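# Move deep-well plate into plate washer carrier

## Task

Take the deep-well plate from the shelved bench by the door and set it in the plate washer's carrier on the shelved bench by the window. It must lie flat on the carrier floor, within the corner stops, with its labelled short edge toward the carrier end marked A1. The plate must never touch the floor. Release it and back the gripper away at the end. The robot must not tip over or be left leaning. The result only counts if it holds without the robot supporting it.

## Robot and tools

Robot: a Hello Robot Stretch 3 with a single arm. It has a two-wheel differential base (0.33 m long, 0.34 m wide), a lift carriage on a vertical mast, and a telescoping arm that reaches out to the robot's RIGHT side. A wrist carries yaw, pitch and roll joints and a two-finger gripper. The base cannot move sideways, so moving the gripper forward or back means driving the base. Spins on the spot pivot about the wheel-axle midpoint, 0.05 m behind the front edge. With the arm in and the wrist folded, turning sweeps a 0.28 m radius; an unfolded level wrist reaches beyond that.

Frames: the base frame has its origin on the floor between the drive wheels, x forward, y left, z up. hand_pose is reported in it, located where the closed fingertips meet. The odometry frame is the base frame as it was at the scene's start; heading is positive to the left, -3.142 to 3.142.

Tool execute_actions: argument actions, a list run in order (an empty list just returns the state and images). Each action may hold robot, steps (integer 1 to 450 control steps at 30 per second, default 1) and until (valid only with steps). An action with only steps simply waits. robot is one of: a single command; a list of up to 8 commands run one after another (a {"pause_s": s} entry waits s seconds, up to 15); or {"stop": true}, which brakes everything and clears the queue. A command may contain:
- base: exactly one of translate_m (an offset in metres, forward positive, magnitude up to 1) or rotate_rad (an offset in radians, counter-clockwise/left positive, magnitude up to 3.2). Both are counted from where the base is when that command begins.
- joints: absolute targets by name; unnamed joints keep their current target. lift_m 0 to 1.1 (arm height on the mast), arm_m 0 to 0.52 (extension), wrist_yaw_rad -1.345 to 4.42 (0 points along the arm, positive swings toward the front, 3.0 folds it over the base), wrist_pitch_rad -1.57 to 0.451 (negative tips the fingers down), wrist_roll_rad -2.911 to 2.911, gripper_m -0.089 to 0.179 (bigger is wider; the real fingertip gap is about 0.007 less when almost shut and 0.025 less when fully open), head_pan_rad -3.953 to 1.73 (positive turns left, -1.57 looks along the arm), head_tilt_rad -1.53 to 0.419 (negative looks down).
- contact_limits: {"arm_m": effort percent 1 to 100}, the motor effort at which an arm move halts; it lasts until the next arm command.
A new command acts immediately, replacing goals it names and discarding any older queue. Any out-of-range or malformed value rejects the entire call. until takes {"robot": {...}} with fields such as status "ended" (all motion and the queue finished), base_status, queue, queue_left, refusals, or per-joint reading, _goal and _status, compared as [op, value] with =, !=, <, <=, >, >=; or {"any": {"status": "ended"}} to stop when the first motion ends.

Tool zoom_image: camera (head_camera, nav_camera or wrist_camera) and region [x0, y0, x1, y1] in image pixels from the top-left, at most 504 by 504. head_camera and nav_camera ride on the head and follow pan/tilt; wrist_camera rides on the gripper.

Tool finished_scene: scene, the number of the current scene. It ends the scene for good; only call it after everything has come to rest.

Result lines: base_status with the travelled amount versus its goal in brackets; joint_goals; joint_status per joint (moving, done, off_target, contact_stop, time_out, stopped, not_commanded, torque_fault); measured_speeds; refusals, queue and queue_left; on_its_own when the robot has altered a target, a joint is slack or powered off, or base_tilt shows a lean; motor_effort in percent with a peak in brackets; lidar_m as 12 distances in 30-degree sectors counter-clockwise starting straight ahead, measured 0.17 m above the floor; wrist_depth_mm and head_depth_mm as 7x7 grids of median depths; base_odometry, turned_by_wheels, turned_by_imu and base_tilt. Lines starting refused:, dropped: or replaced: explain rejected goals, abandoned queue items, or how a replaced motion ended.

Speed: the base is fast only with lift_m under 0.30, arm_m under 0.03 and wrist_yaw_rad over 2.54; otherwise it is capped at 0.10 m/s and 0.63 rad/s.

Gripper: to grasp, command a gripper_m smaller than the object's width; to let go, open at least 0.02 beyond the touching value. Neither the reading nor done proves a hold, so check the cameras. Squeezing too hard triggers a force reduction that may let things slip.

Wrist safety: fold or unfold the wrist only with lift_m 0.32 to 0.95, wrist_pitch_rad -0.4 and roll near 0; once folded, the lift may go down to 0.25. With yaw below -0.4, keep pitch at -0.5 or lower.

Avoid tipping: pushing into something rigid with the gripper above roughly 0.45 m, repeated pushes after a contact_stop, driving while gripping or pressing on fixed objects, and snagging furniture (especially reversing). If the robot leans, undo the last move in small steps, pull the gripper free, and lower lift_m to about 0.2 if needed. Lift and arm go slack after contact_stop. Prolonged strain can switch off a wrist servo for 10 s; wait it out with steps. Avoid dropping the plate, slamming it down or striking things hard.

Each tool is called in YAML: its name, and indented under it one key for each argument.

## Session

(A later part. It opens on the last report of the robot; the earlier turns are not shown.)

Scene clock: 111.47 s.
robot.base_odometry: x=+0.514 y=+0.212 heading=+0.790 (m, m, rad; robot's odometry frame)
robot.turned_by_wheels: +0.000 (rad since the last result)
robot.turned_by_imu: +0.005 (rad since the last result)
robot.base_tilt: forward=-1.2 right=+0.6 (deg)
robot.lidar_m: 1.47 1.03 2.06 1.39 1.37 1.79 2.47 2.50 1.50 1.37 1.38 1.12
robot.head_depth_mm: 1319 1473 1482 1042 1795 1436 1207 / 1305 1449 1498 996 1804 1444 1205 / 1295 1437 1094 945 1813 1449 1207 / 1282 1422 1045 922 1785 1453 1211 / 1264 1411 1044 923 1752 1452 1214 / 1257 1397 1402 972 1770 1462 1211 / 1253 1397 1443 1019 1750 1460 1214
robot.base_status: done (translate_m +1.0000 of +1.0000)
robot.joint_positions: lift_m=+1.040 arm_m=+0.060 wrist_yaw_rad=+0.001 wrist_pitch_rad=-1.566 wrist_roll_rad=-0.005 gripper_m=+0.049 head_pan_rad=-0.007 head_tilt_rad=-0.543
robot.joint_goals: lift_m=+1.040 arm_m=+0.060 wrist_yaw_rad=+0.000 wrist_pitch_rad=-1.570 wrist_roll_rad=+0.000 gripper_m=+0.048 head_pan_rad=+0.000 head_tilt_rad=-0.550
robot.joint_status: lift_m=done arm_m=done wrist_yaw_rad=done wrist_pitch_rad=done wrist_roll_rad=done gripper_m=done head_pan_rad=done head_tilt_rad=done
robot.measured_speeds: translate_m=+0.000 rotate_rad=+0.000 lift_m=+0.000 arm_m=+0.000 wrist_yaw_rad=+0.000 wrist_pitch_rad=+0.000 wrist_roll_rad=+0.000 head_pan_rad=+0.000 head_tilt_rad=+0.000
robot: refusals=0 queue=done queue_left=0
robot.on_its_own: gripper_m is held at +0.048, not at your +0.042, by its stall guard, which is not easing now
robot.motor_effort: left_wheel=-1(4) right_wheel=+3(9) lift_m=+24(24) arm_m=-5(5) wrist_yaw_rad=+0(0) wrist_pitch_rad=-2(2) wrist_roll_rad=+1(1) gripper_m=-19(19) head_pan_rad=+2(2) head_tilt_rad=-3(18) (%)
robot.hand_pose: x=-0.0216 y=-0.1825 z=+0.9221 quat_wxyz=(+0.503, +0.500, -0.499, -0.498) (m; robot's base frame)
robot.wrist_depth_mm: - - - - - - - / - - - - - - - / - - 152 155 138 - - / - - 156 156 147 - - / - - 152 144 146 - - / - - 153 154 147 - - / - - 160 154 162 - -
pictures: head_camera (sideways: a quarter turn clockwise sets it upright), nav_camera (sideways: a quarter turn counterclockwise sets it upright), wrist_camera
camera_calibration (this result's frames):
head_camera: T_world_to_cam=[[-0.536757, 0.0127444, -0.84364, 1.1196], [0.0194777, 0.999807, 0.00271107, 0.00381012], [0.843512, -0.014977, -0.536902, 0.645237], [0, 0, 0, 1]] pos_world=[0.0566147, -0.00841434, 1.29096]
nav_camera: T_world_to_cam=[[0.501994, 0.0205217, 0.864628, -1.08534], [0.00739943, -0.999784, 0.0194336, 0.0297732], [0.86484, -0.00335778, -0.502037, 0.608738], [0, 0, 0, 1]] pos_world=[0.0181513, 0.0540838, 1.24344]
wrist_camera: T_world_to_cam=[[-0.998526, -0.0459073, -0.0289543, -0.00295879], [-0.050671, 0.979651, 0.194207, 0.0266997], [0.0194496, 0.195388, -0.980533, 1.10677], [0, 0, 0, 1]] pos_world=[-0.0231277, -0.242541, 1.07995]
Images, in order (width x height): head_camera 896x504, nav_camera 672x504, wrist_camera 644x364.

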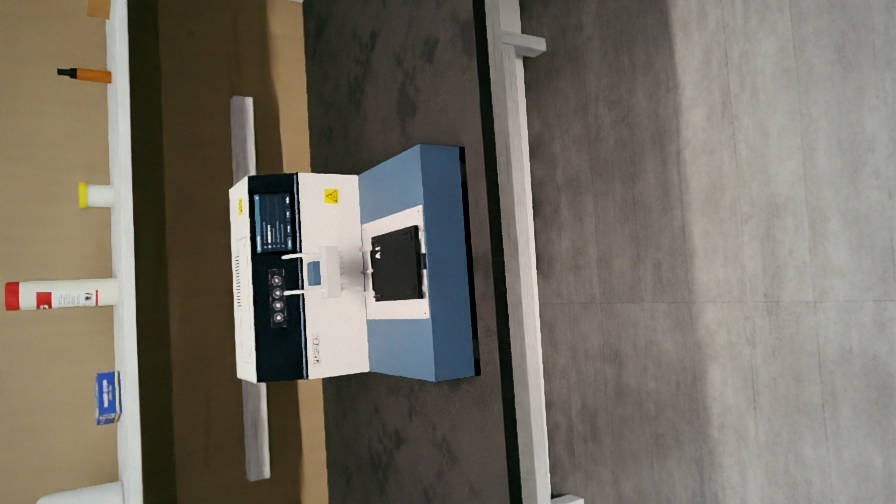

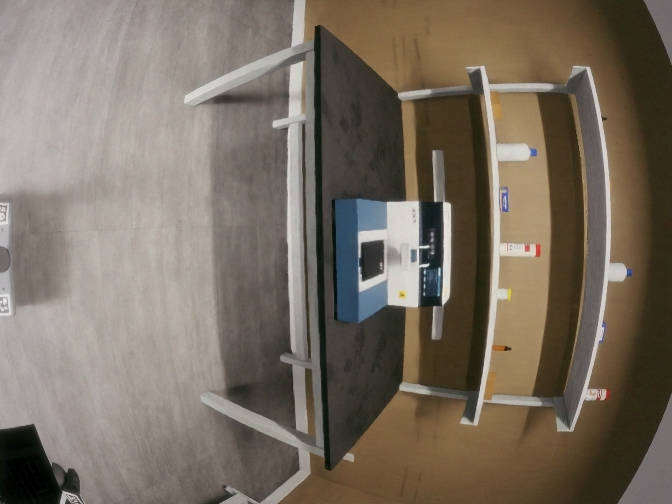

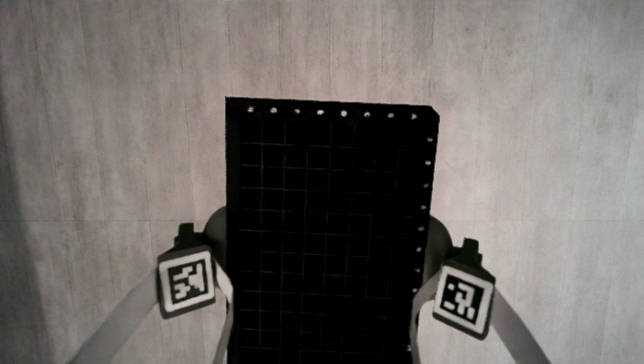

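execute_actions:
  actions:
    - {"robot":[{"base":{"translate_m":0.38}},{"base":{"rotate_rad":1.65},"joints":{"head_pan_rad":-1.45,"head_tilt_rad":-0.7}}],"steps":450,"until":{"robot":{"status":"ended"}}}

Scene clock: 121.63 s.
robot.base_odometry: x=+0.781 y=+0.482 heading=+2.440 (m, m, rad; robot's odometry frame)
robot.turned_by_wheels: +1.650 (rad since the last result)
robot.turned_by_imu: +1.664 (rad since the last result)
robot.base_tilt: forward=-1.1 right=+0.6 (deg)
robot.lidar_m: 1.97 1.51 1.97 2.84 1.87 1.39 1.30 0.86 1.14 1.09 1.13 0.79
robot.head_depth_mm: 979 - - - 610 1314 1106 / 989 - - - - - 312 / 1002 776 702 687 620 350 316 / 1016 783 727 687 634 1328 1067 / 1029 1141 1032 786 653 1320 1137 / 1045 1172 1083 817 694 1332 1138 / 1057 1204 1093 821 698 1331 1142
robot.base_status: done (rotate_rad +1.6499 of +1.6500)
robot.joint_positions: lift_m=+1.040 arm_m=+0.060 wrist_yaw_rad=+0.001 wrist_pitch_rad=-1.566 wrist_roll_rad=-0.005 gripper_m=+0.049 head_pan_rad=-1.443 head_tilt_rad=-0.691
robot.joint_goals: lift_m=+1.040 arm_m=+0.060 wrist_yaw_rad=+0.000 wrist_pitch_rad=-1.570 wrist_roll_rad=+0.000 gripper_m=+0.048 head_pan_rad=-1.450 head_tilt_rad=-0.700
robot.joint_status: lift_m=done arm_m=done wrist_yaw_rad=done wrist_pitch_rad=done wrist_roll_rad=done gripper_m=done head_pan_rad=done head_tilt_rad=done
robot.measured_speeds: translate_m=+0.000 rotate_rad=+0.000 lift_m=+0.000 arm_m=+0.000 wrist_yaw_rad=+0.000 wrist_pitch_rad=+0.000 wrist_roll_rad=+0.000 head_pan_rad=+0.000 head_tilt_rad=+0.000
robot: refusals=0 queue=done queue_left=0
robot.on_its_own: gripper_m is held at +0.048, not at your +0.042, by its stall guard, which is not easing now
robot.motor_effort: left_wheel=-1(6) right_wheel=+3(9) lift_m=+24(24) arm_m=-5(6) wrist_yaw_rad=-1(0) wrist_pitch_rad=-1(2) wrist_roll_rad=+1(2) gripper_m=-20(19) head_pan_rad=-3(29) head_tilt_rad=-5(21) (%)
robot.hand_pose: x=-0.0216 y=-0.1825 z=+0.9221 quat_wxyz=(+0.503, +0.500, -0.499, -0.498) (m; robot's base frame)
robot.wrist_depth_mm: - - - - - - - / - - - - - - - / - - 152 155 137 - - / - - 157 156 146 - - / - - 152 145 146 - - / - - 152 154 148 - - / - - 160 155 162 - -
pictures: head_camera (sideways: a quarter turn clockwise sets it upright), nav_camera (sideways: a quarter turn counterclockwise sets it upright), wrist_camera
camera_calibration (this result's frames):
head_camera: T_world_to_cam=[[-0.0746057, 0.651209, -0.755222, 1.00152], [0.99339, 0.114783, 0.00084097, 0.000304234], [0.0872343, -0.750168, -0.655468, 0.804095], [0, 0, 0, 1]] pos_world=[0.00427193, -0.0490251, 1.28343]
nav_camera: T_world_to_cam=[[0.103342, -0.615741, 0.781143, -0.974059], [-0.989377, -0.144361, 0.0170969, 0.0388992], [0.10224, -0.774612, -0.624119, 0.772219], [0, 0, 0, 1]] pos_world=[0.060196, 0.00401707, 1.24217]
wrist_camera: T_world_to_cam=[[-0.998525, -0.0459249, -0.0289542, -0.00296217], [-0.0506882, 0.97965, 0.194207, 0.0267014], [0.019446, 0.195389, -0.980533, 1.10677], [0, 0, 0, 1]] pos_world=[-0.0231266, -0.242544, 1.07995]
Images, in order (width x height): head_camera 896x504, nav_camera 672x504, wrist_camera 644x364.

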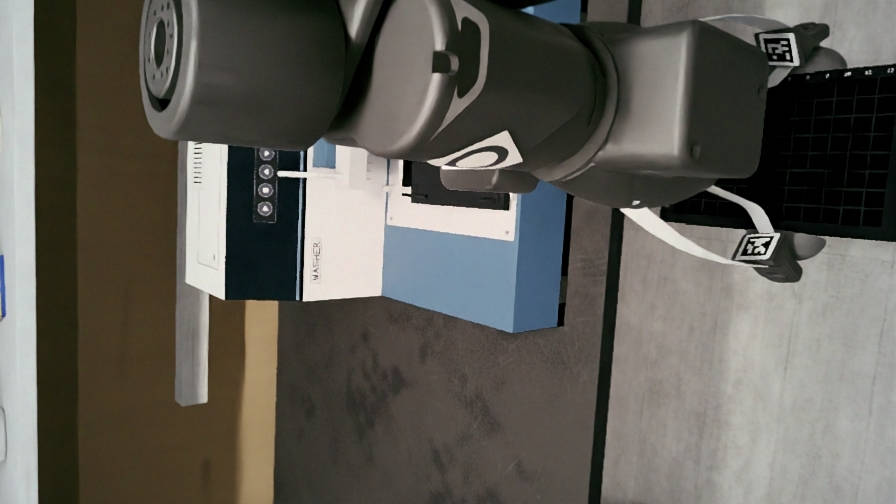

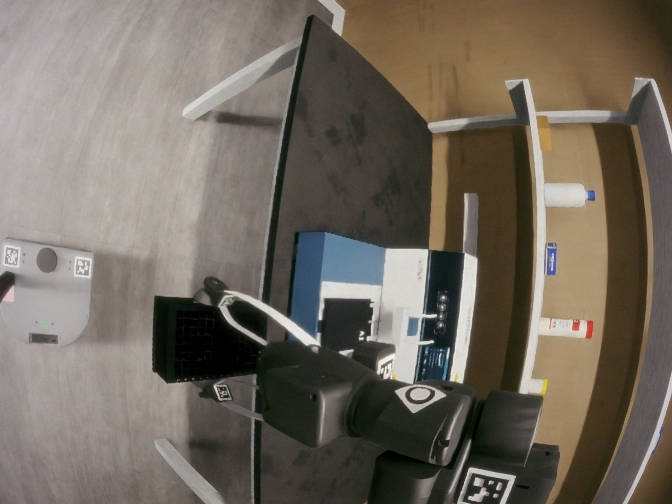

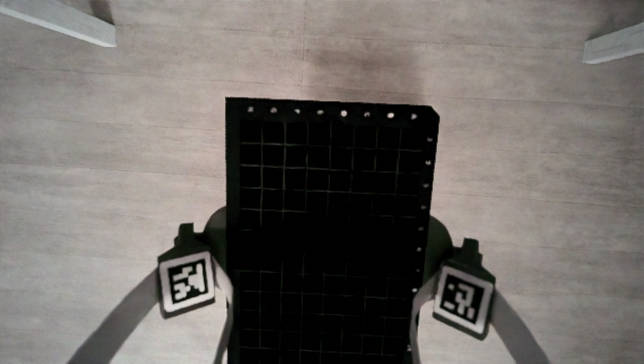

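execute_actions:
  actions:
    - {"robot":{"base":{"translate_m":-0.03},"joints":{"lift_m":1.07,"arm_m":0.31,"head_pan_rad":-1.57}},"steps":450,"until":{"robot":{"status":"ended"}}}

Scene clock: 126.10 s.
robot.base_odometry: x=+0.804 y=+0.463 heading=+2.440 (m, m, rad; robot's odometry frame)
robot.turned_by_wheels: +0.000 (rad since the last result)
robot.turned_by_imu: -0.001 (rad since the last result)
robot.base_tilt: forward=-1.1 right=+0.6 (deg)
robot.lidar_m: 2.00 1.54 2.01 2.81 1.83 1.36 1.27 0.83 1.14 1.09 1.13 0.81
robot.head_depth_mm: 1017 1091 1059 802 664 1306 1129 / - 1045 757 695 630 1311 1131 / - - 746 487 633 1323 1134 / 1009 931 703 487 633 1321 1132 / 1007 789 721 690 636 1323 1136 / 1007 1083 769 740 637 1335 1139 / 1011 1098 1086 821 677 1331 1143
robot.base_status: done (translate_m -0.0300 of -0.0300)
robot.joint_positions: lift_m=+1.070 arm_m=+0.310 wrist_yaw_rad=+0.000 wrist_pitch_rad=-1.566 wrist_roll_rad=-0.004 gripper_m=+0.049 head_pan_rad=-1.563 head_tilt_rad=-0.692
robot.joint_goals: lift_m=+1.070 arm_m=+0.310 wrist_yaw_rad=+0.000 wrist_pitch_rad=-1.570 wrist_roll_rad=+0.000 gripper_m=+0.048 head_pan_rad=-1.570 head_tilt_rad=-0.700
robot.joint_status: lift_m=done arm_m=done wrist_yaw_rad=done wrist_pitch_rad=done wrist_roll_rad=done gripper_m=done head_pan_rad=done head_tilt_rad=done
robot.measured_speeds: translate_m=+0.000 rotate_rad=+0.000 lift_m=+0.000 arm_m=+0.000 wrist_yaw_rad=+0.000 wrist_pitch_rad=+0.000 wrist_roll_rad=+0.000 head_pan_rad=+0.000 head_tilt_rad=+0.000
robot: refusals=0 queue=done queue_left=0
robot.on_its_own: gripper_m is held at +0.048, not at your +0.042, by its stall guard, which is not easing now
robot.motor_effort: left_wheel=-1(5) right_wheel=+3(6) lift_m=+24(25) arm_m=+3(4) wrist_yaw_rad=+0(1) wrist_pitch_rad=-2(2) wrist_roll_rad=+1(1) gripper_m=-19(19) head_pan_rad=-2(11) head_tilt_rad=-5(5) (%)
robot.hand_pose: x=-0.0216 y=-0.4317 z=+0.9521 quat_wxyz=(+0.502, +0.500, -0.500, -0.498) (m; robot's base frame)
robot.wrist_depth_mm: 343 259 243 239 249 246 319 / 346 264 249 244 257 254 324 / 358 272 152 155 138 265 335 / 369 365 158 156 146 349 344 / - - 151 145 147 - - / - - 152 153 148 - - / - - 159 155 163 - -
pictures: head_camera (sideways: a quarter turn clockwise sets it upright), nav_camera (sideways: a quarter turn counterclockwise sets it upright), wrist_camera
camera_calibration (this result's frames):
head_camera: T_world_to_cam=[[0.00398414, 0.655654, -0.755051, 1.00081], [0.999987, -0.00511189, 0.000837637, 0.000268335], [-0.00331054, -0.755044, -0.655666, 0.804904], [0, 0, 0, 1]] pos_world=[-0.00159105, -0.0484478, 1.28341]
nav_camera: T_world_to_cam=[[0.0287964, -0.623893, 0.780979, -0.973392], [-0.999548, -0.0247392, 0.0170924, 0.0389671], [0.00865695, -0.781118, -0.624323, 0.773055], [0, 0, 0, 1]] pos_world=[0.0602874, -0.00248017, 1.24217]
wrist_camera: T_world_to_cam=[[-0.998588, -0.0445325, -0.028969, -0.012921], [-0.0493294, 0.979676, 0.194426, 0.264873], [0.0197219, 0.19558, -0.980489, 1.18493], [0, 0, 0, 1]] pos_world=[-0.0232058, -0.491814, 1.10994]
Images, in order (width x height): head_camera 896x504, nav_camera 672x504, wrist_camera 644x364.

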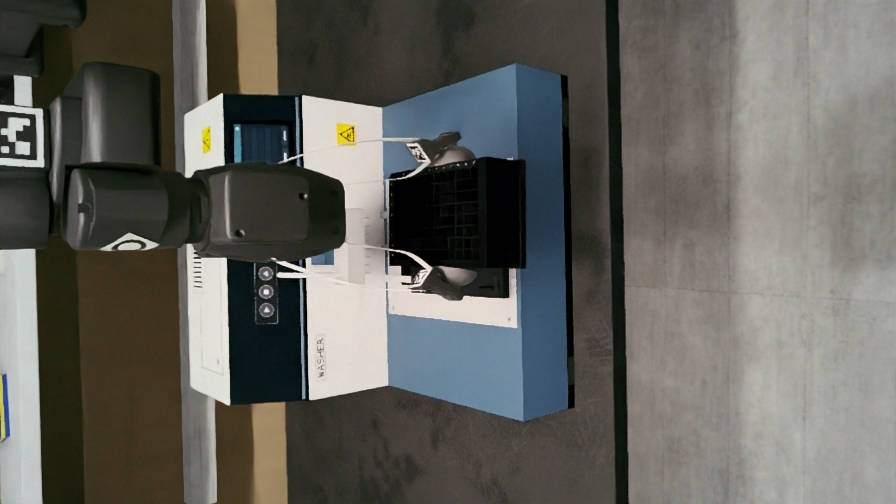

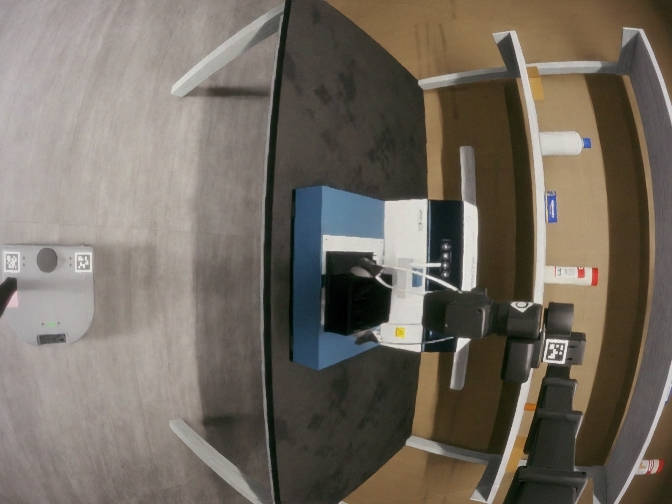

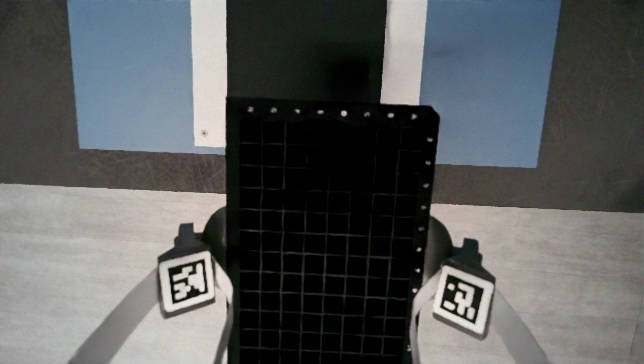

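execute_actions:
  actions:
    - {"robot":{"base":{"translate_m":0.02},"joints":{"lift_m":1.05,"arm_m":0.39}},"steps":450,"until":{"robot":{"status":"ended"}}}

Scene clock: 131.17 s.
robot.base_odometry: x=+0.789 y=+0.476 heading=+2.440 (m, m, rad; robot's odometry frame)
robot.turned_by_wheels: +0.000 (rad since the last result)
robot.turned_by_imu: -0.001 (rad since the last result)
robot.base_tilt: forward=-1.2 right=+0.5 (deg)
robot.lidar_m: 1.99 1.52 1.98 2.86 1.85 1.38 1.29 0.85 1.14 1.09 1.13 0.79
robot.head_depth_mm: - 1088 1058 804 646 1314 1128 / 1021 773 725 682 628 1317 1130 / - 751 715 604 633 1323 1131 / 1004 1077 698 602 633 1326 1137 / 1007 785 719 689 636 1321 1137 / 1007 1080 993 790 640 1328 1139 / 1010 1101 1090 818 675 1329 1146
robot.base_status: done (translate_m +0.0200 of +0.0200)
robot.joint_positions: lift_m=+1.050 arm_m=+0.390 wrist_yaw_rad=+0.000 wrist_pitch_rad=-1.566 wrist_roll_rad=-0.004 gripper_m=+0.049 head_pan_rad=-1.563 head_tilt_rad=-0.692
robot.joint_goals: lift_m=+1.050 arm_m=+0.390 wrist_yaw_rad=+0.000 wrist_pitch_rad=-1.570 wrist_roll_rad=+0.000 gripper_m=+0.048 head_pan_rad=-1.570 head_tilt_rad=-0.700
robot.joint_status: lift_m=done arm_m=done wrist_yaw_rad=done wrist_pitch_rad=done wrist_roll_rad=done gripper_m=done head_pan_rad=done head_tilt_rad=done
robot.measured_speeds: translate_m=+0.000 rotate_rad=+0.000 lift_m=+0.000 arm_m=+0.000 wrist_yaw_rad=+0.000 wrist_pitch_rad=+0.000 wrist_roll_rad=+0.000 head_pan_rad=+0.000 head_tilt_rad=+0.000
robot: refusals=0 queue=done queue_left=0
robot.on_its_own: gripper_m is held at +0.048, not at your +0.042, by its stall guard, which is not easing now
robot.motor_effort: left_wheel=-1(3) right_wheel=+3(7) lift_m=+16(23) arm_m=+3(5) wrist_yaw_rad=+0(1) wrist_pitch_rad=-2(2) wrist_roll_rad=+1(1) gripper_m=-19(20) head_pan_rad=-3(4) head_tilt_rad=-4(4) (%)
robot.hand_pose: x=-0.0216 y=-0.5116 z=+0.9326 quat_wxyz=(+0.502, +0.500, -0.500, -0.498) (m; robot's base frame)
robot.wrist_depth_mm: 320 238 235 231 232 230 231 / 331 245 241 226 226 236 305 / 338 252 151 155 138 242 315 / 345 259 157 156 146 248 323 / 362 266 151 145 146 254 336 / - - 152 154 148 345 341 / - - 160 155 164 - -
pictures: head_camera (sideways: a quarter turn clockwise sets it upright), nav_camera (sideways: a quarter turn counterclockwise sets it upright), wrist_camera
camera_calibration (this result's frames):
head_camera: T_world_to_cam=[[0.00398477, 0.655654, -0.755051, 1.00081], [0.999987, -0.00511284, 0.000837638, 0.000268334], [-0.00331126, -0.755044, -0.655666, 0.804904], [0, 0, 0, 1]] pos_world=[-0.0015911, -0.0484478, 1.28341]
nav_camera: T_world_to_cam=[[0.0287958, -0.623893, 0.780979, -0.973392], [-0.999548, -0.0247382, 0.0170924, 0.0389671], [0.0086562, -0.781118, -0.624323, 0.773055], [0, 0, 0, 1]] pos_world=[0.0602874, -0.00248023, 1.24217]
wrist_camera: T_world_to_cam=[[-0.998588, -0.0445248, -0.02898, -0.0170309], [-0.049329, 0.979628, 0.19467, 0.346718], [0.0197219, 0.195825, -0.980441, 1.18154], [0, 0, 0, 1]] pos_world=[-0.0232058, -0.571788, 1.09044]
Images, in order (width x height): head_camera 896x504, nav_camera 672x504, wrist_camera 644x364.

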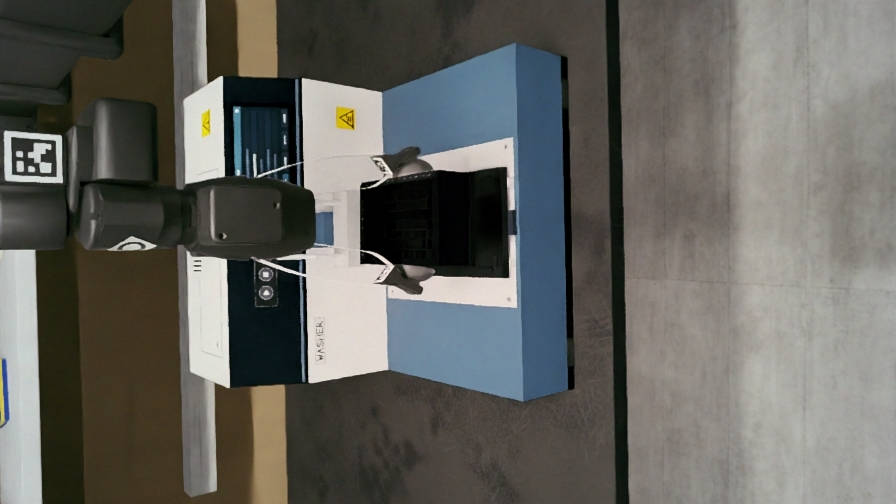

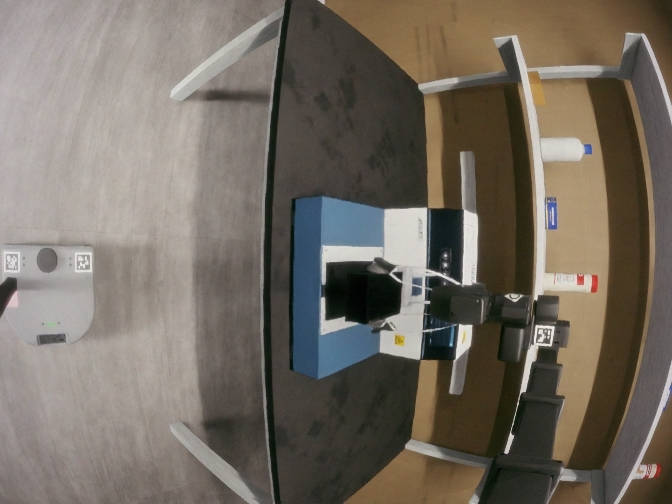

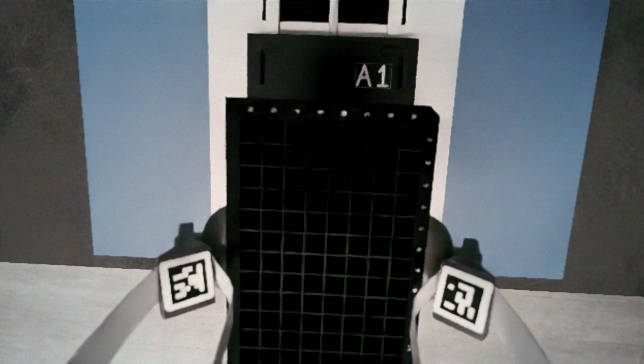

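zoom_image:
  camera: "wrist_camera"
  region: [200,0,470,140]

zoom_image:
  camera: "head_camera"
  region: [330,130,530,320]

Region (200, 0, 470, 140) of wrist_camera's 644x364 image, scaled by 1.867; it fills the top 261 rows of this view, and the rest is white.

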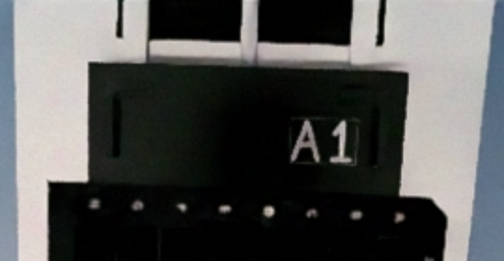

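Region (330, 130, 530, 320) of head_camera's 896x504 image, scaled by 2.520, with more detail than that image has; it fills the top 479 rows of this view, and the rest is white.

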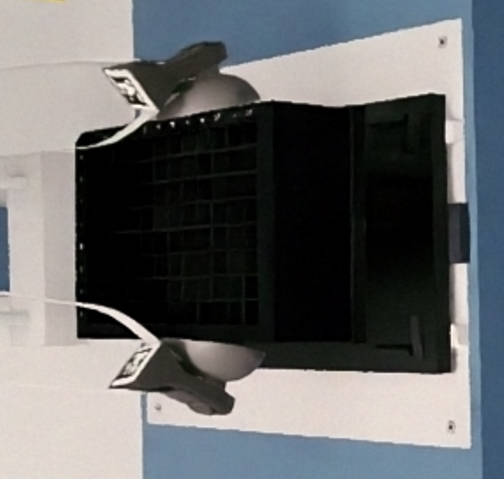

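execute_actions:
  actions:
    - {"robot":[{"joints":{"lift_m":1.015}},{"joints":{"arm_m":0.418},"contact_limits":{"arm_m":20}}],"steps":450,"until":{"robot":{"status":"ended"}}}

zoom_image:
  camera: "wrist_camera"
  region: [190,30,470,170]

zoom_image:
  camera: "head_camera"
  region: [330,130,530,320]

Scene clock: 138.27 s.
robot.base_odometry: x=+0.789 y=+0.476 heading=+2.440 (m, m, rad; robot's odometry frame)
robot.turned_by_wheels: +0.000 (rad since the last result)
robot.turned_by_imu: -0.001 (rad since the last result)
robot.base_tilt: forward=-1.1 right=+0.5 (deg)
robot.lidar_m: 1.98 1.52 1.99 2.86 1.85 1.38 1.29 0.85 1.14 1.09 1.13 0.80
robot.head_depth_mm: 680 1176 1060 804 647 1309 1130 / 697 722 723 682 631 1311 1130 / - 696 709 619 631 1313 1131 / 992 784 695 620 633 1325 1133 / 1008 789 720 689 635 1326 1138 / 1009 1081 993 788 640 1331 1135 / 1011 1100 1089 821 676 1327 1141
robot.base_status: done (translate_m +0.0200 of +0.0200)
robot.joint_positions: lift_m=+1.015 arm_m=+0.418 wrist_yaw_rad=+0.000 wrist_pitch_rad=-1.566 wrist_roll_rad=-0.004 gripper_m=+0.049 head_pan_rad=-1.563 head_tilt_rad=-0.692
robot.joint_goals: lift_m=+1.015 arm_m=+0.418 wrist_yaw_rad=+0.000 wrist_pitch_rad=-1.570 wrist_roll_rad=+0.000 gripper_m=+0.048 head_pan_rad=-1.570 head_tilt_rad=-0.700
robot.joint_status: lift_m=done arm_m=done wrist_yaw_rad=done wrist_pitch_rad=done wrist_roll_rad=done gripper_m=done head_pan_rad=done head_tilt_rad=done
robot.measured_speeds: translate_m=+0.000 rotate_rad=+0.000 lift_m=+0.000 arm_m=+0.000 wrist_yaw_rad=+0.000 wrist_pitch_rad=+0.000 wrist_roll_rad=+0.000 head_pan_rad=+0.000 head_tilt_rad=+0.000
robot: refusals=0 queue=done queue_left=0
robot.on_its_own: gripper_m is held at +0.048, not at your +0.042, by its stall guard, which is not easing now
robot.motor_effort: left_wheel=-1(1) right_wheel=+3(3) lift_m=+16(15) arm_m=+3(3) wrist_yaw_rad=+0(0) wrist_pitch_rad=-2(1) wrist_roll_rad=+1(1) gripper_m=-19(19) head_pan_rad=-3(2) head_tilt_rad=-5(4) (%)
robot.contact_limits: arm_m 20 (drawing in: default 25, maximum 40; extending or still: default 32, maximum 52)
robot.hand_pose: x=-0.0216 y=-0.5397 z=+0.8976 quat_wxyz=(+0.502, +0.500, -0.500, -0.498) (m; robot's base frame)
robot.wrist_depth_mm: 208 205 200 130 126 197 195 / 213 210 207 194 201 201 200 / 220 215 151 155 138 207 206 / 266 221 157 155 147 212 211 / 273 227 151 145 147 217 219 / 326 234 152 154 148 223 224 / - - 160 155 163 - 314
pictures: head_camera (sideways: a quarter turn clockwise sets it upright), nav_camera (sideways: a quarter turn counterclockwise sets it upright), wrist_camera
camera_calibration (this result's frames):
head_camera: T_world_to_cam=[[0.00398477, 0.655654, -0.755051, 1.00081], [0.999987, -0.00511284, 0.000837635, 0.000268338], [-0.00331126, -0.755044, -0.655666, 0.804905], [0, 0, 0, 1]] pos_world=[-0.0015911, -0.0484478, 1.28341]
nav_camera: T_world_to_cam=[[0.0287958, -0.623893, 0.780979, -0.973391], [-0.999548, -0.0247382, 0.0170924, 0.0389671], [0.0086562, -0.781118, -0.624323, 0.773056], [0, 0, 0, 1]] pos_world=[0.0602874, -0.00248021, 1.24217]
wrist_camera: T_world_to_cam=[[-0.998588, -0.044525, -0.02898, -0.0192918], [-0.0493292, 0.979627, 0.194671, 0.380962], [0.0197219, 0.195825, -0.98044, 1.15272], [0, 0, 0, 1]] pos_world=[-0.0232058, -0.599792, 1.05545]
Images, in order (width x height): head_camera 896x504, nav_camera 672x504, wrist_camera 644x364.

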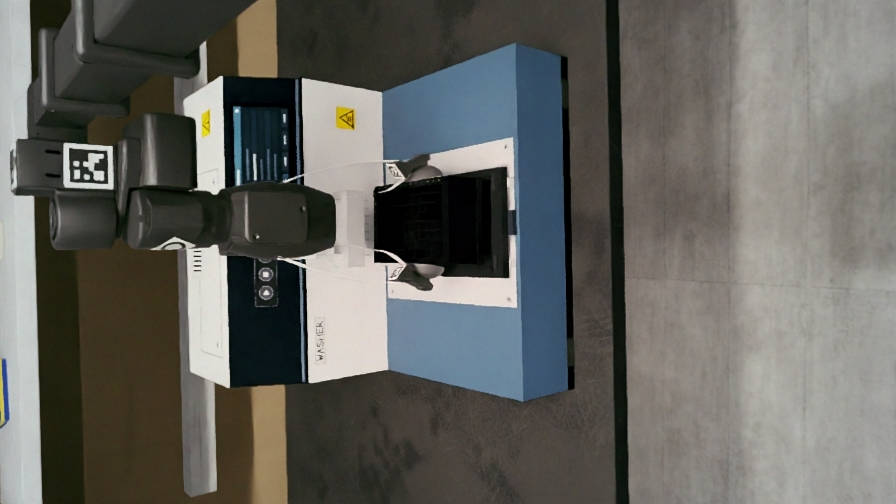

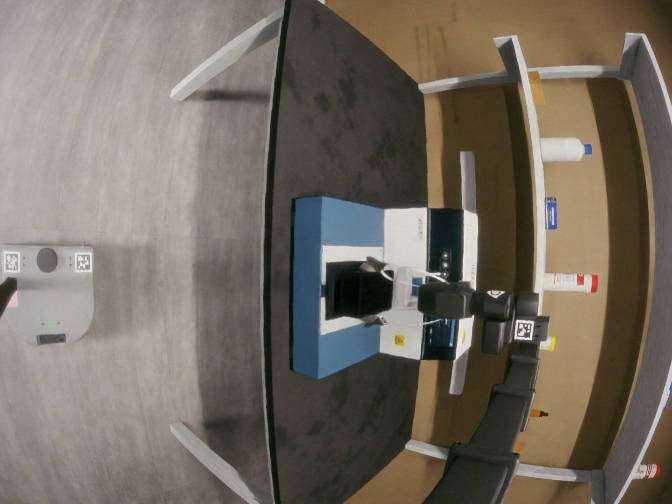

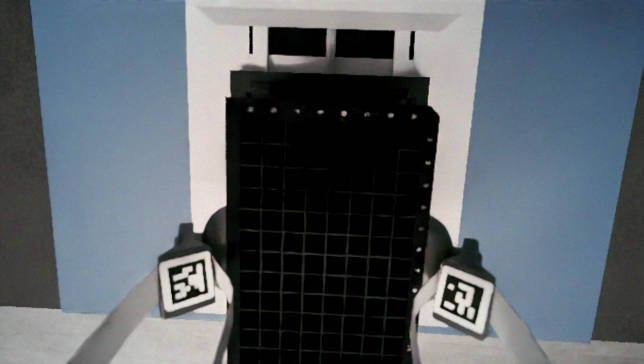

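Region (190, 30, 470, 170) of wrist_camera's 644x364 image, scaled by 1.800.

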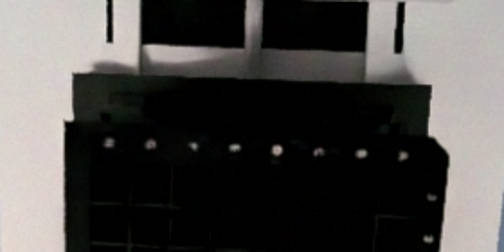

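Region (330, 130, 530, 320) of head_camera's 896x504 image, scaled by 2.520, with more detail than that image has; it fills the top 479 rows of this view, and the rest is white.

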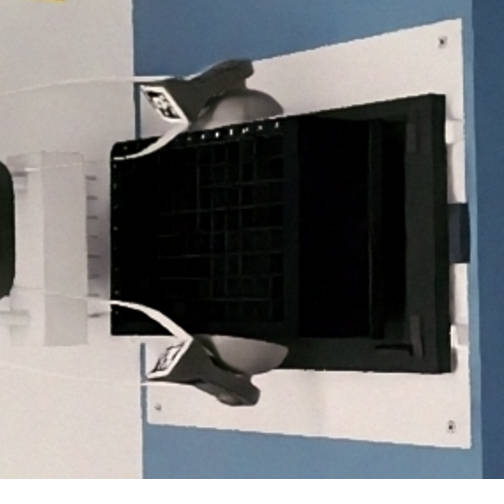

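execute_actions:
  actions:
    - {"robot":[{"base":{"translate_m":0.0015},"joints":{"arm_m":0.421,"lift_m":1.006}}],"steps":450,"until":{"robot":{"status":"ended"}}}

zoom_image:
  camera: "wrist_camera"
  region: [190,30,470,170]

zoom_image:
  camera: "head_camera"
  region: [400,150,530,290]

Scene clock: 143.27 s.
robot.base_odometry: x=+0.788 y=+0.477 heading=+2.440 (m, m, rad; robot's odometry frame)
robot.turned_by_wheels: +0.000 (rad since the last result)
robot.turned_by_imu: -0.001 (rad since the last result)
robot.base_tilt: forward=-1.2 right=+0.6 (deg)
robot.lidar_m: 1.98 1.52 1.98 2.86 1.86 1.37 1.29 0.85 1.14 1.09 1.13 0.80
robot.head_depth_mm: 685 - 1057 802 645 1313 1125 / 692 722 723 684 632 1312 1128 / - 696 724 614 632 1319 1135 / 989 784 717 615 634 1324 1136 / 1010 790 721 690 635 1329 1137 / 1007 1080 993 789 654 1328 1139 / 1009 1101 1087 819 677 1326 1142
robot.base_status: done (translate_m +0.0015 of +0.0015)
robot.joint_positions: lift_m=+1.006 arm_m=+0.421 wrist_yaw_rad=+0.000 wrist_pitch_rad=-1.566 wrist_roll_rad=-0.004 gripper_m=+0.049 head_pan_rad=-1.563 head_tilt_rad=-0.692
robot.joint_goals: lift_m=+1.006 arm_m=+0.421 wrist_yaw_rad=+0.000 wrist_pitch_rad=-1.570 wrist_roll_rad=+0.000 gripper_m=+0.048 head_pan_rad=-1.570 head_tilt_rad=-0.700
robot.joint_status: lift_m=done arm_m=done wrist_yaw_rad=done wrist_pitch_rad=done wrist_roll_rad=done gripper_m=done head_pan_rad=done head_tilt_rad=done
robot.measured_speeds: translate_m=+0.000 rotate_rad=+0.000 lift_m=+0.000 arm_m=+0.000 wrist_yaw_rad=+0.000 wrist_pitch_rad=+0.000 wrist_roll_rad=+0.000 head_pan_rad=+0.000 head_tilt_rad=+0.000
robot: refusals=0 queue=done queue_left=0
robot.on_its_own: gripper_m is held at +0.048, not at your +0.042, by its stall guard, which is not easing now
robot.motor_effort: left_wheel=-1(3) right_wheel=+2(8) lift_m=+16(17) arm_m=+4(4) wrist_yaw_rad=+0(0) wrist_pitch_rad=-1(2) wrist_roll_rad=+1(1) gripper_m=-19(20) head_pan_rad=-3(2) head_tilt_rad=-5(5) (%)
robot.hand_pose: x=-0.0216 y=-0.5426 z=+0.8886 quat_wxyz=(+0.502, +0.500, -0.500, -0.498) (m; robot's base frame)
robot.wrist_depth_mm: 197 198 125 120 115 189 188 / 203 202 196 185 194 192 192 / 209 207 152 155 138 199 196 / 216 212 158 157 147 203 201 / 222 215 151 144 146 207 208 / 271 224 152 154 148 213 213 / - - 161 154 163 224 303
pictures: head_camera (sideways: a quarter turn clockwise sets it upright), nav_camera (sideways: a quarter turn counterclockwise sets it upright), wrist_camera
camera_calibration (this result's frames):
head_camera: T_world_to_cam=[[0.00398469, 0.655654, -0.755051, 1.00081], [0.999987, -0.00511272, 0.000837636, 0.000268337], [-0.00331117, -0.755044, -0.655666, 0.804905], [0, 0, 0, 1]] pos_world=[-0.00159109, -0.0484478, 1.28341]
nav_camera: T_world_to_cam=[[0.0287959, -0.623893, 0.780979, -0.973392], [-0.999548, -0.0247383, 0.0170924, 0.0389671], [0.0086563, -0.781118, -0.624323, 0.773056], [0, 0, 0, 1]] pos_world=[0.0602874, -0.00248021, 1.24217]
wrist_camera: T_world_to_cam=[[-0.998588, -0.0445227, -0.0289832, -0.0196815], [-0.0493289, 0.979613, 0.194741, 0.385567], [0.0197219, 0.195896, -0.980426, 1.1445], [0, 0, 0, 1]] pos_world=[-0.0232058, -0.602786, 1.04644]
Images, in order (width x height): head_camera 896x504, nav_camera 672x504, wrist_camera 644x364.

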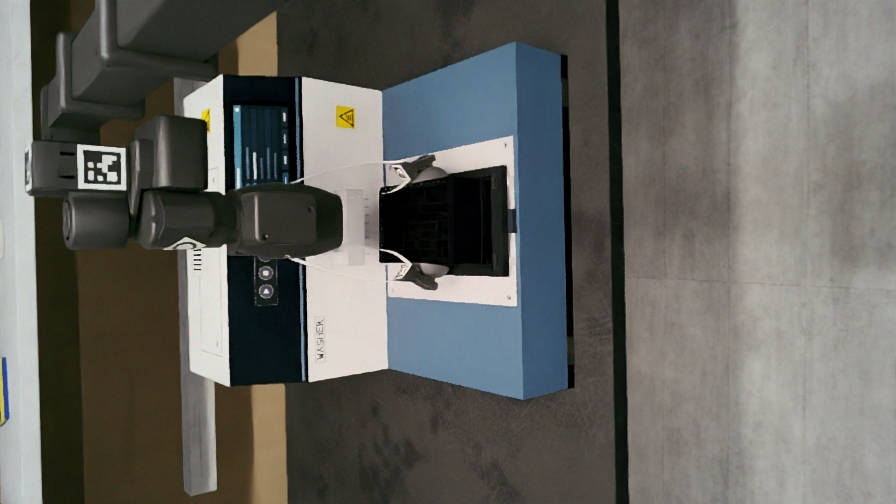

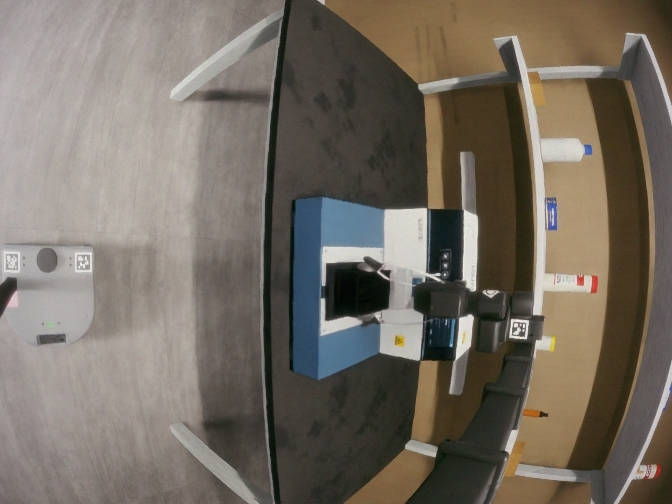

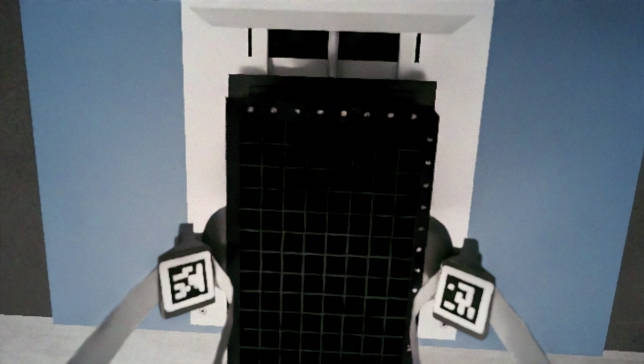

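Region (190, 30, 470, 170) of wrist_camera's 644x364 image, scaled by 1.800.

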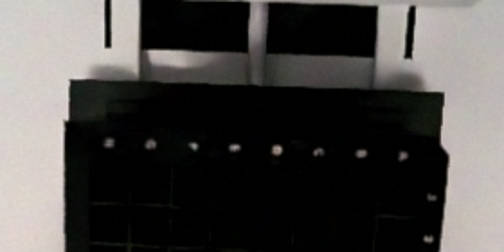

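Region (400, 150, 530, 290) of head_camera's 896x504 image, scaled by 3.600, with more detail than that image has; it fills the left 468 columns of this view, and the rest is white.

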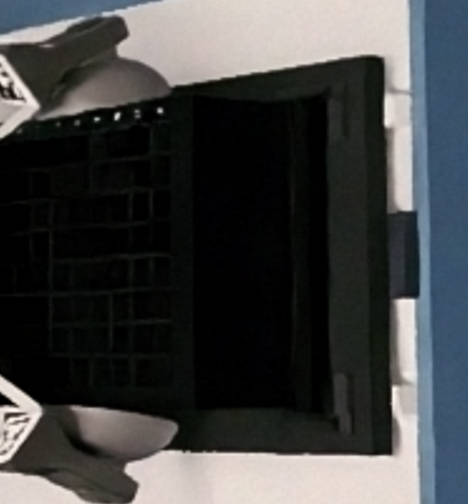

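execute_actions:
  actions:
    - {"robot":[{"joints":{"lift_m":0.996}}],"steps":450,"until":{"robot":{"status":"ended"}}}

zoom_image:
  camera: "head_camera"
  region: [400,150,530,290]

Scene clock: 144.87 s.
robot.base_odometry: x=+0.788 y=+0.477 heading=+2.440 (m, m, rad; robot's odometry frame)
robot.turned_by_wheels: +0.000 (rad since the last result)
robot.turned_by_imu: +0.000 (rad since the last result)
robot.base_tilt: forward=-1.2 right=+0.5 (deg)
robot.lidar_m: 1.98 1.52 1.98 2.85 1.85 1.38 1.29 0.85 1.14 1.09 1.13 0.80
robot.head_depth_mm: 984 - 1011 803 646 1313 1127 / 697 709 724 682 631 1317 1131 / 704 - 724 627 633 1319 1137 / 990 782 716 622 633 1327 1136 / 1007 787 721 690 637 1323 1138 / 1012 1078 994 789 654 1331 1137 / 1011 1099 1091 819 676 1329 1142
robot.base_status: done (translate_m +0.0015 of +0.0015)
robot.joint_positions: lift_m=+0.996 arm_m=+0.421 wrist_yaw_rad=+0.000 wrist_pitch_rad=-1.565 wrist_roll_rad=-0.004 gripper_m=+0.049 head_pan_rad=-1.563 head_tilt_rad=-0.692
robot.joint_goals: lift_m=+0.996 arm_m=+0.421 wrist_yaw_rad=+0.000 wrist_pitch_rad=-1.570 wrist_roll_rad=+0.000 gripper_m=+0.048 head_pan_rad=-1.570 head_tilt_rad=-0.700
robot.joint_status: lift_m=done arm_m=done wrist_yaw_rad=done wrist_pitch_rad=done wrist_roll_rad=done gripper_m=done head_pan_rad=done head_tilt_rad=done
robot.measured_speeds: translate_m=+0.000 rotate_rad=+0.000 lift_m=+0.000 arm_m=+0.000 wrist_yaw_rad=+0.000 wrist_pitch_rad=+0.000 wrist_roll_rad=+0.000 head_pan_rad=+0.000 head_tilt_rad=+0.000
robot: refusals=0 queue=done queue_left=0
robot.on_its_own: gripper_m is held at +0.048, not at your +0.042, by its stall guard, which is not easing now
robot.motor_effort: left_wheel=-1(1) right_wheel=+3(3) lift_m=+16(16) arm_m=+3(3) wrist_yaw_rad=-1(0) wrist_pitch_rad=-2(2) wrist_roll_rad=+1(1) gripper_m=-19(19) head_pan_rad=-3(2) head_tilt_rad=-5(5) (%)
robot.hand_pose: x=-0.0216 y=-0.5430 z=+0.8786 quat_wxyz=(+0.502, +0.500, -0.500, -0.498) (m; robot's base frame)
robot.wrist_depth_mm: 187 186 184 182 113 179 177 / 193 191 188 177 182 183 182 / 198 198 152 155 137 187 186 / 203 201 158 156 147 193 190 / 209 207 152 144 146 197 195 / 216 214 152 154 147 202 202 / - 219 159 154 163 211 207
pictures: head_camera (sideways: a quarter turn clockwise sets it upright), nav_camera (sideways: a quarter turn counterclockwise sets it upright), wrist_camera
camera_calibration (this result's frames):
head_camera: T_world_to_cam=[[0.00398477, 0.655654, -0.755051, 1.00081], [0.999987, -0.00511284, 0.000837636, 0.000268337], [-0.00331126, -0.755044, -0.655666, 0.804905], [0, 0, 0, 1]] pos_world=[-0.0015911, -0.0484478, 1.28341]
nav_camera: T_world_to_cam=[[0.0287958, -0.623893, 0.780979, -0.973392], [-0.999548, -0.0247382, 0.0170924, 0.0389671], [0.0086562, -0.781118, -0.624323, 0.773056], [0, 0, 0, 1]] pos_world=[0.0602874, -0.00248022, 1.24217]
wrist_camera: T_world_to_cam=[[-0.998588, -0.0445598, -0.0289318, -0.0200511], [-0.0493324, 0.979839, 0.1936, 0.388957], [0.0197217, 0.194754, -0.980654, 1.13433], [0, 0, 0, 1]] pos_world=[-0.0232056, -0.602924, 1.0365]
Images, in order (width x height): head_camera 896x504, nav_camera 672x504, wrist_camera 644x364.

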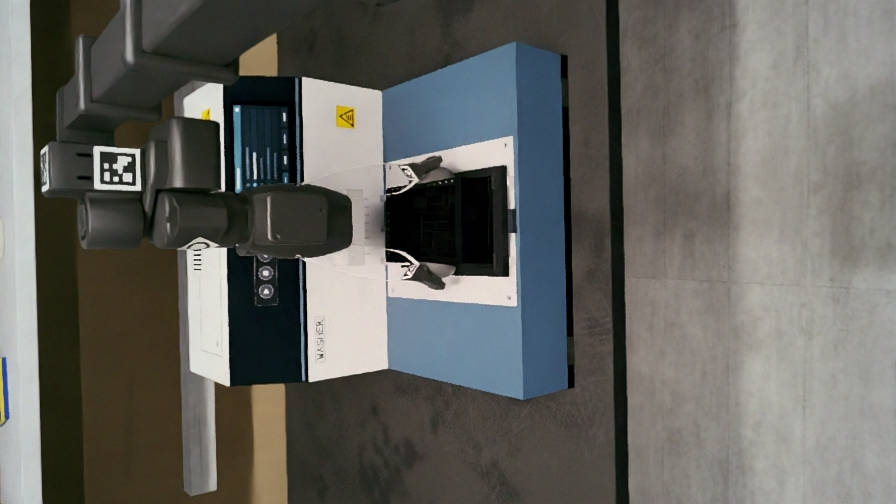

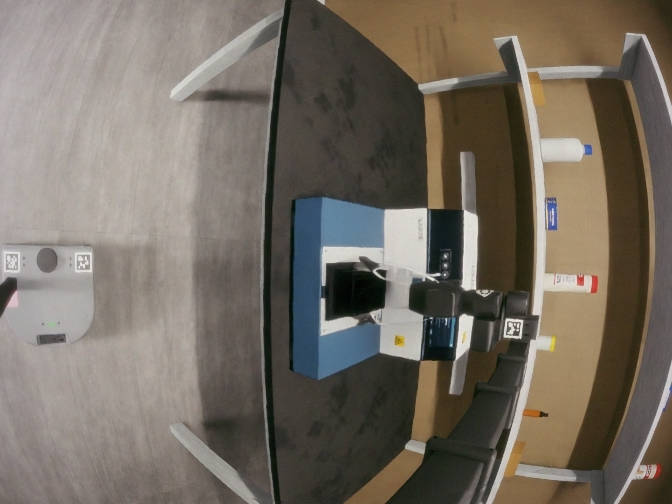

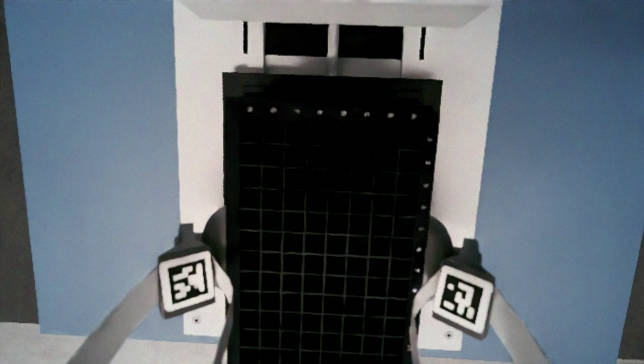

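Region (400, 150, 530, 290) of head_camera's 896x504 image, scaled by 3.600, with more detail than that image has; it fills the left 468 columns of this view, and the rest is white.

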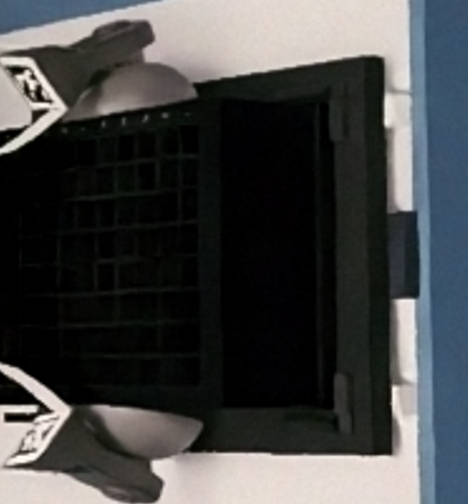

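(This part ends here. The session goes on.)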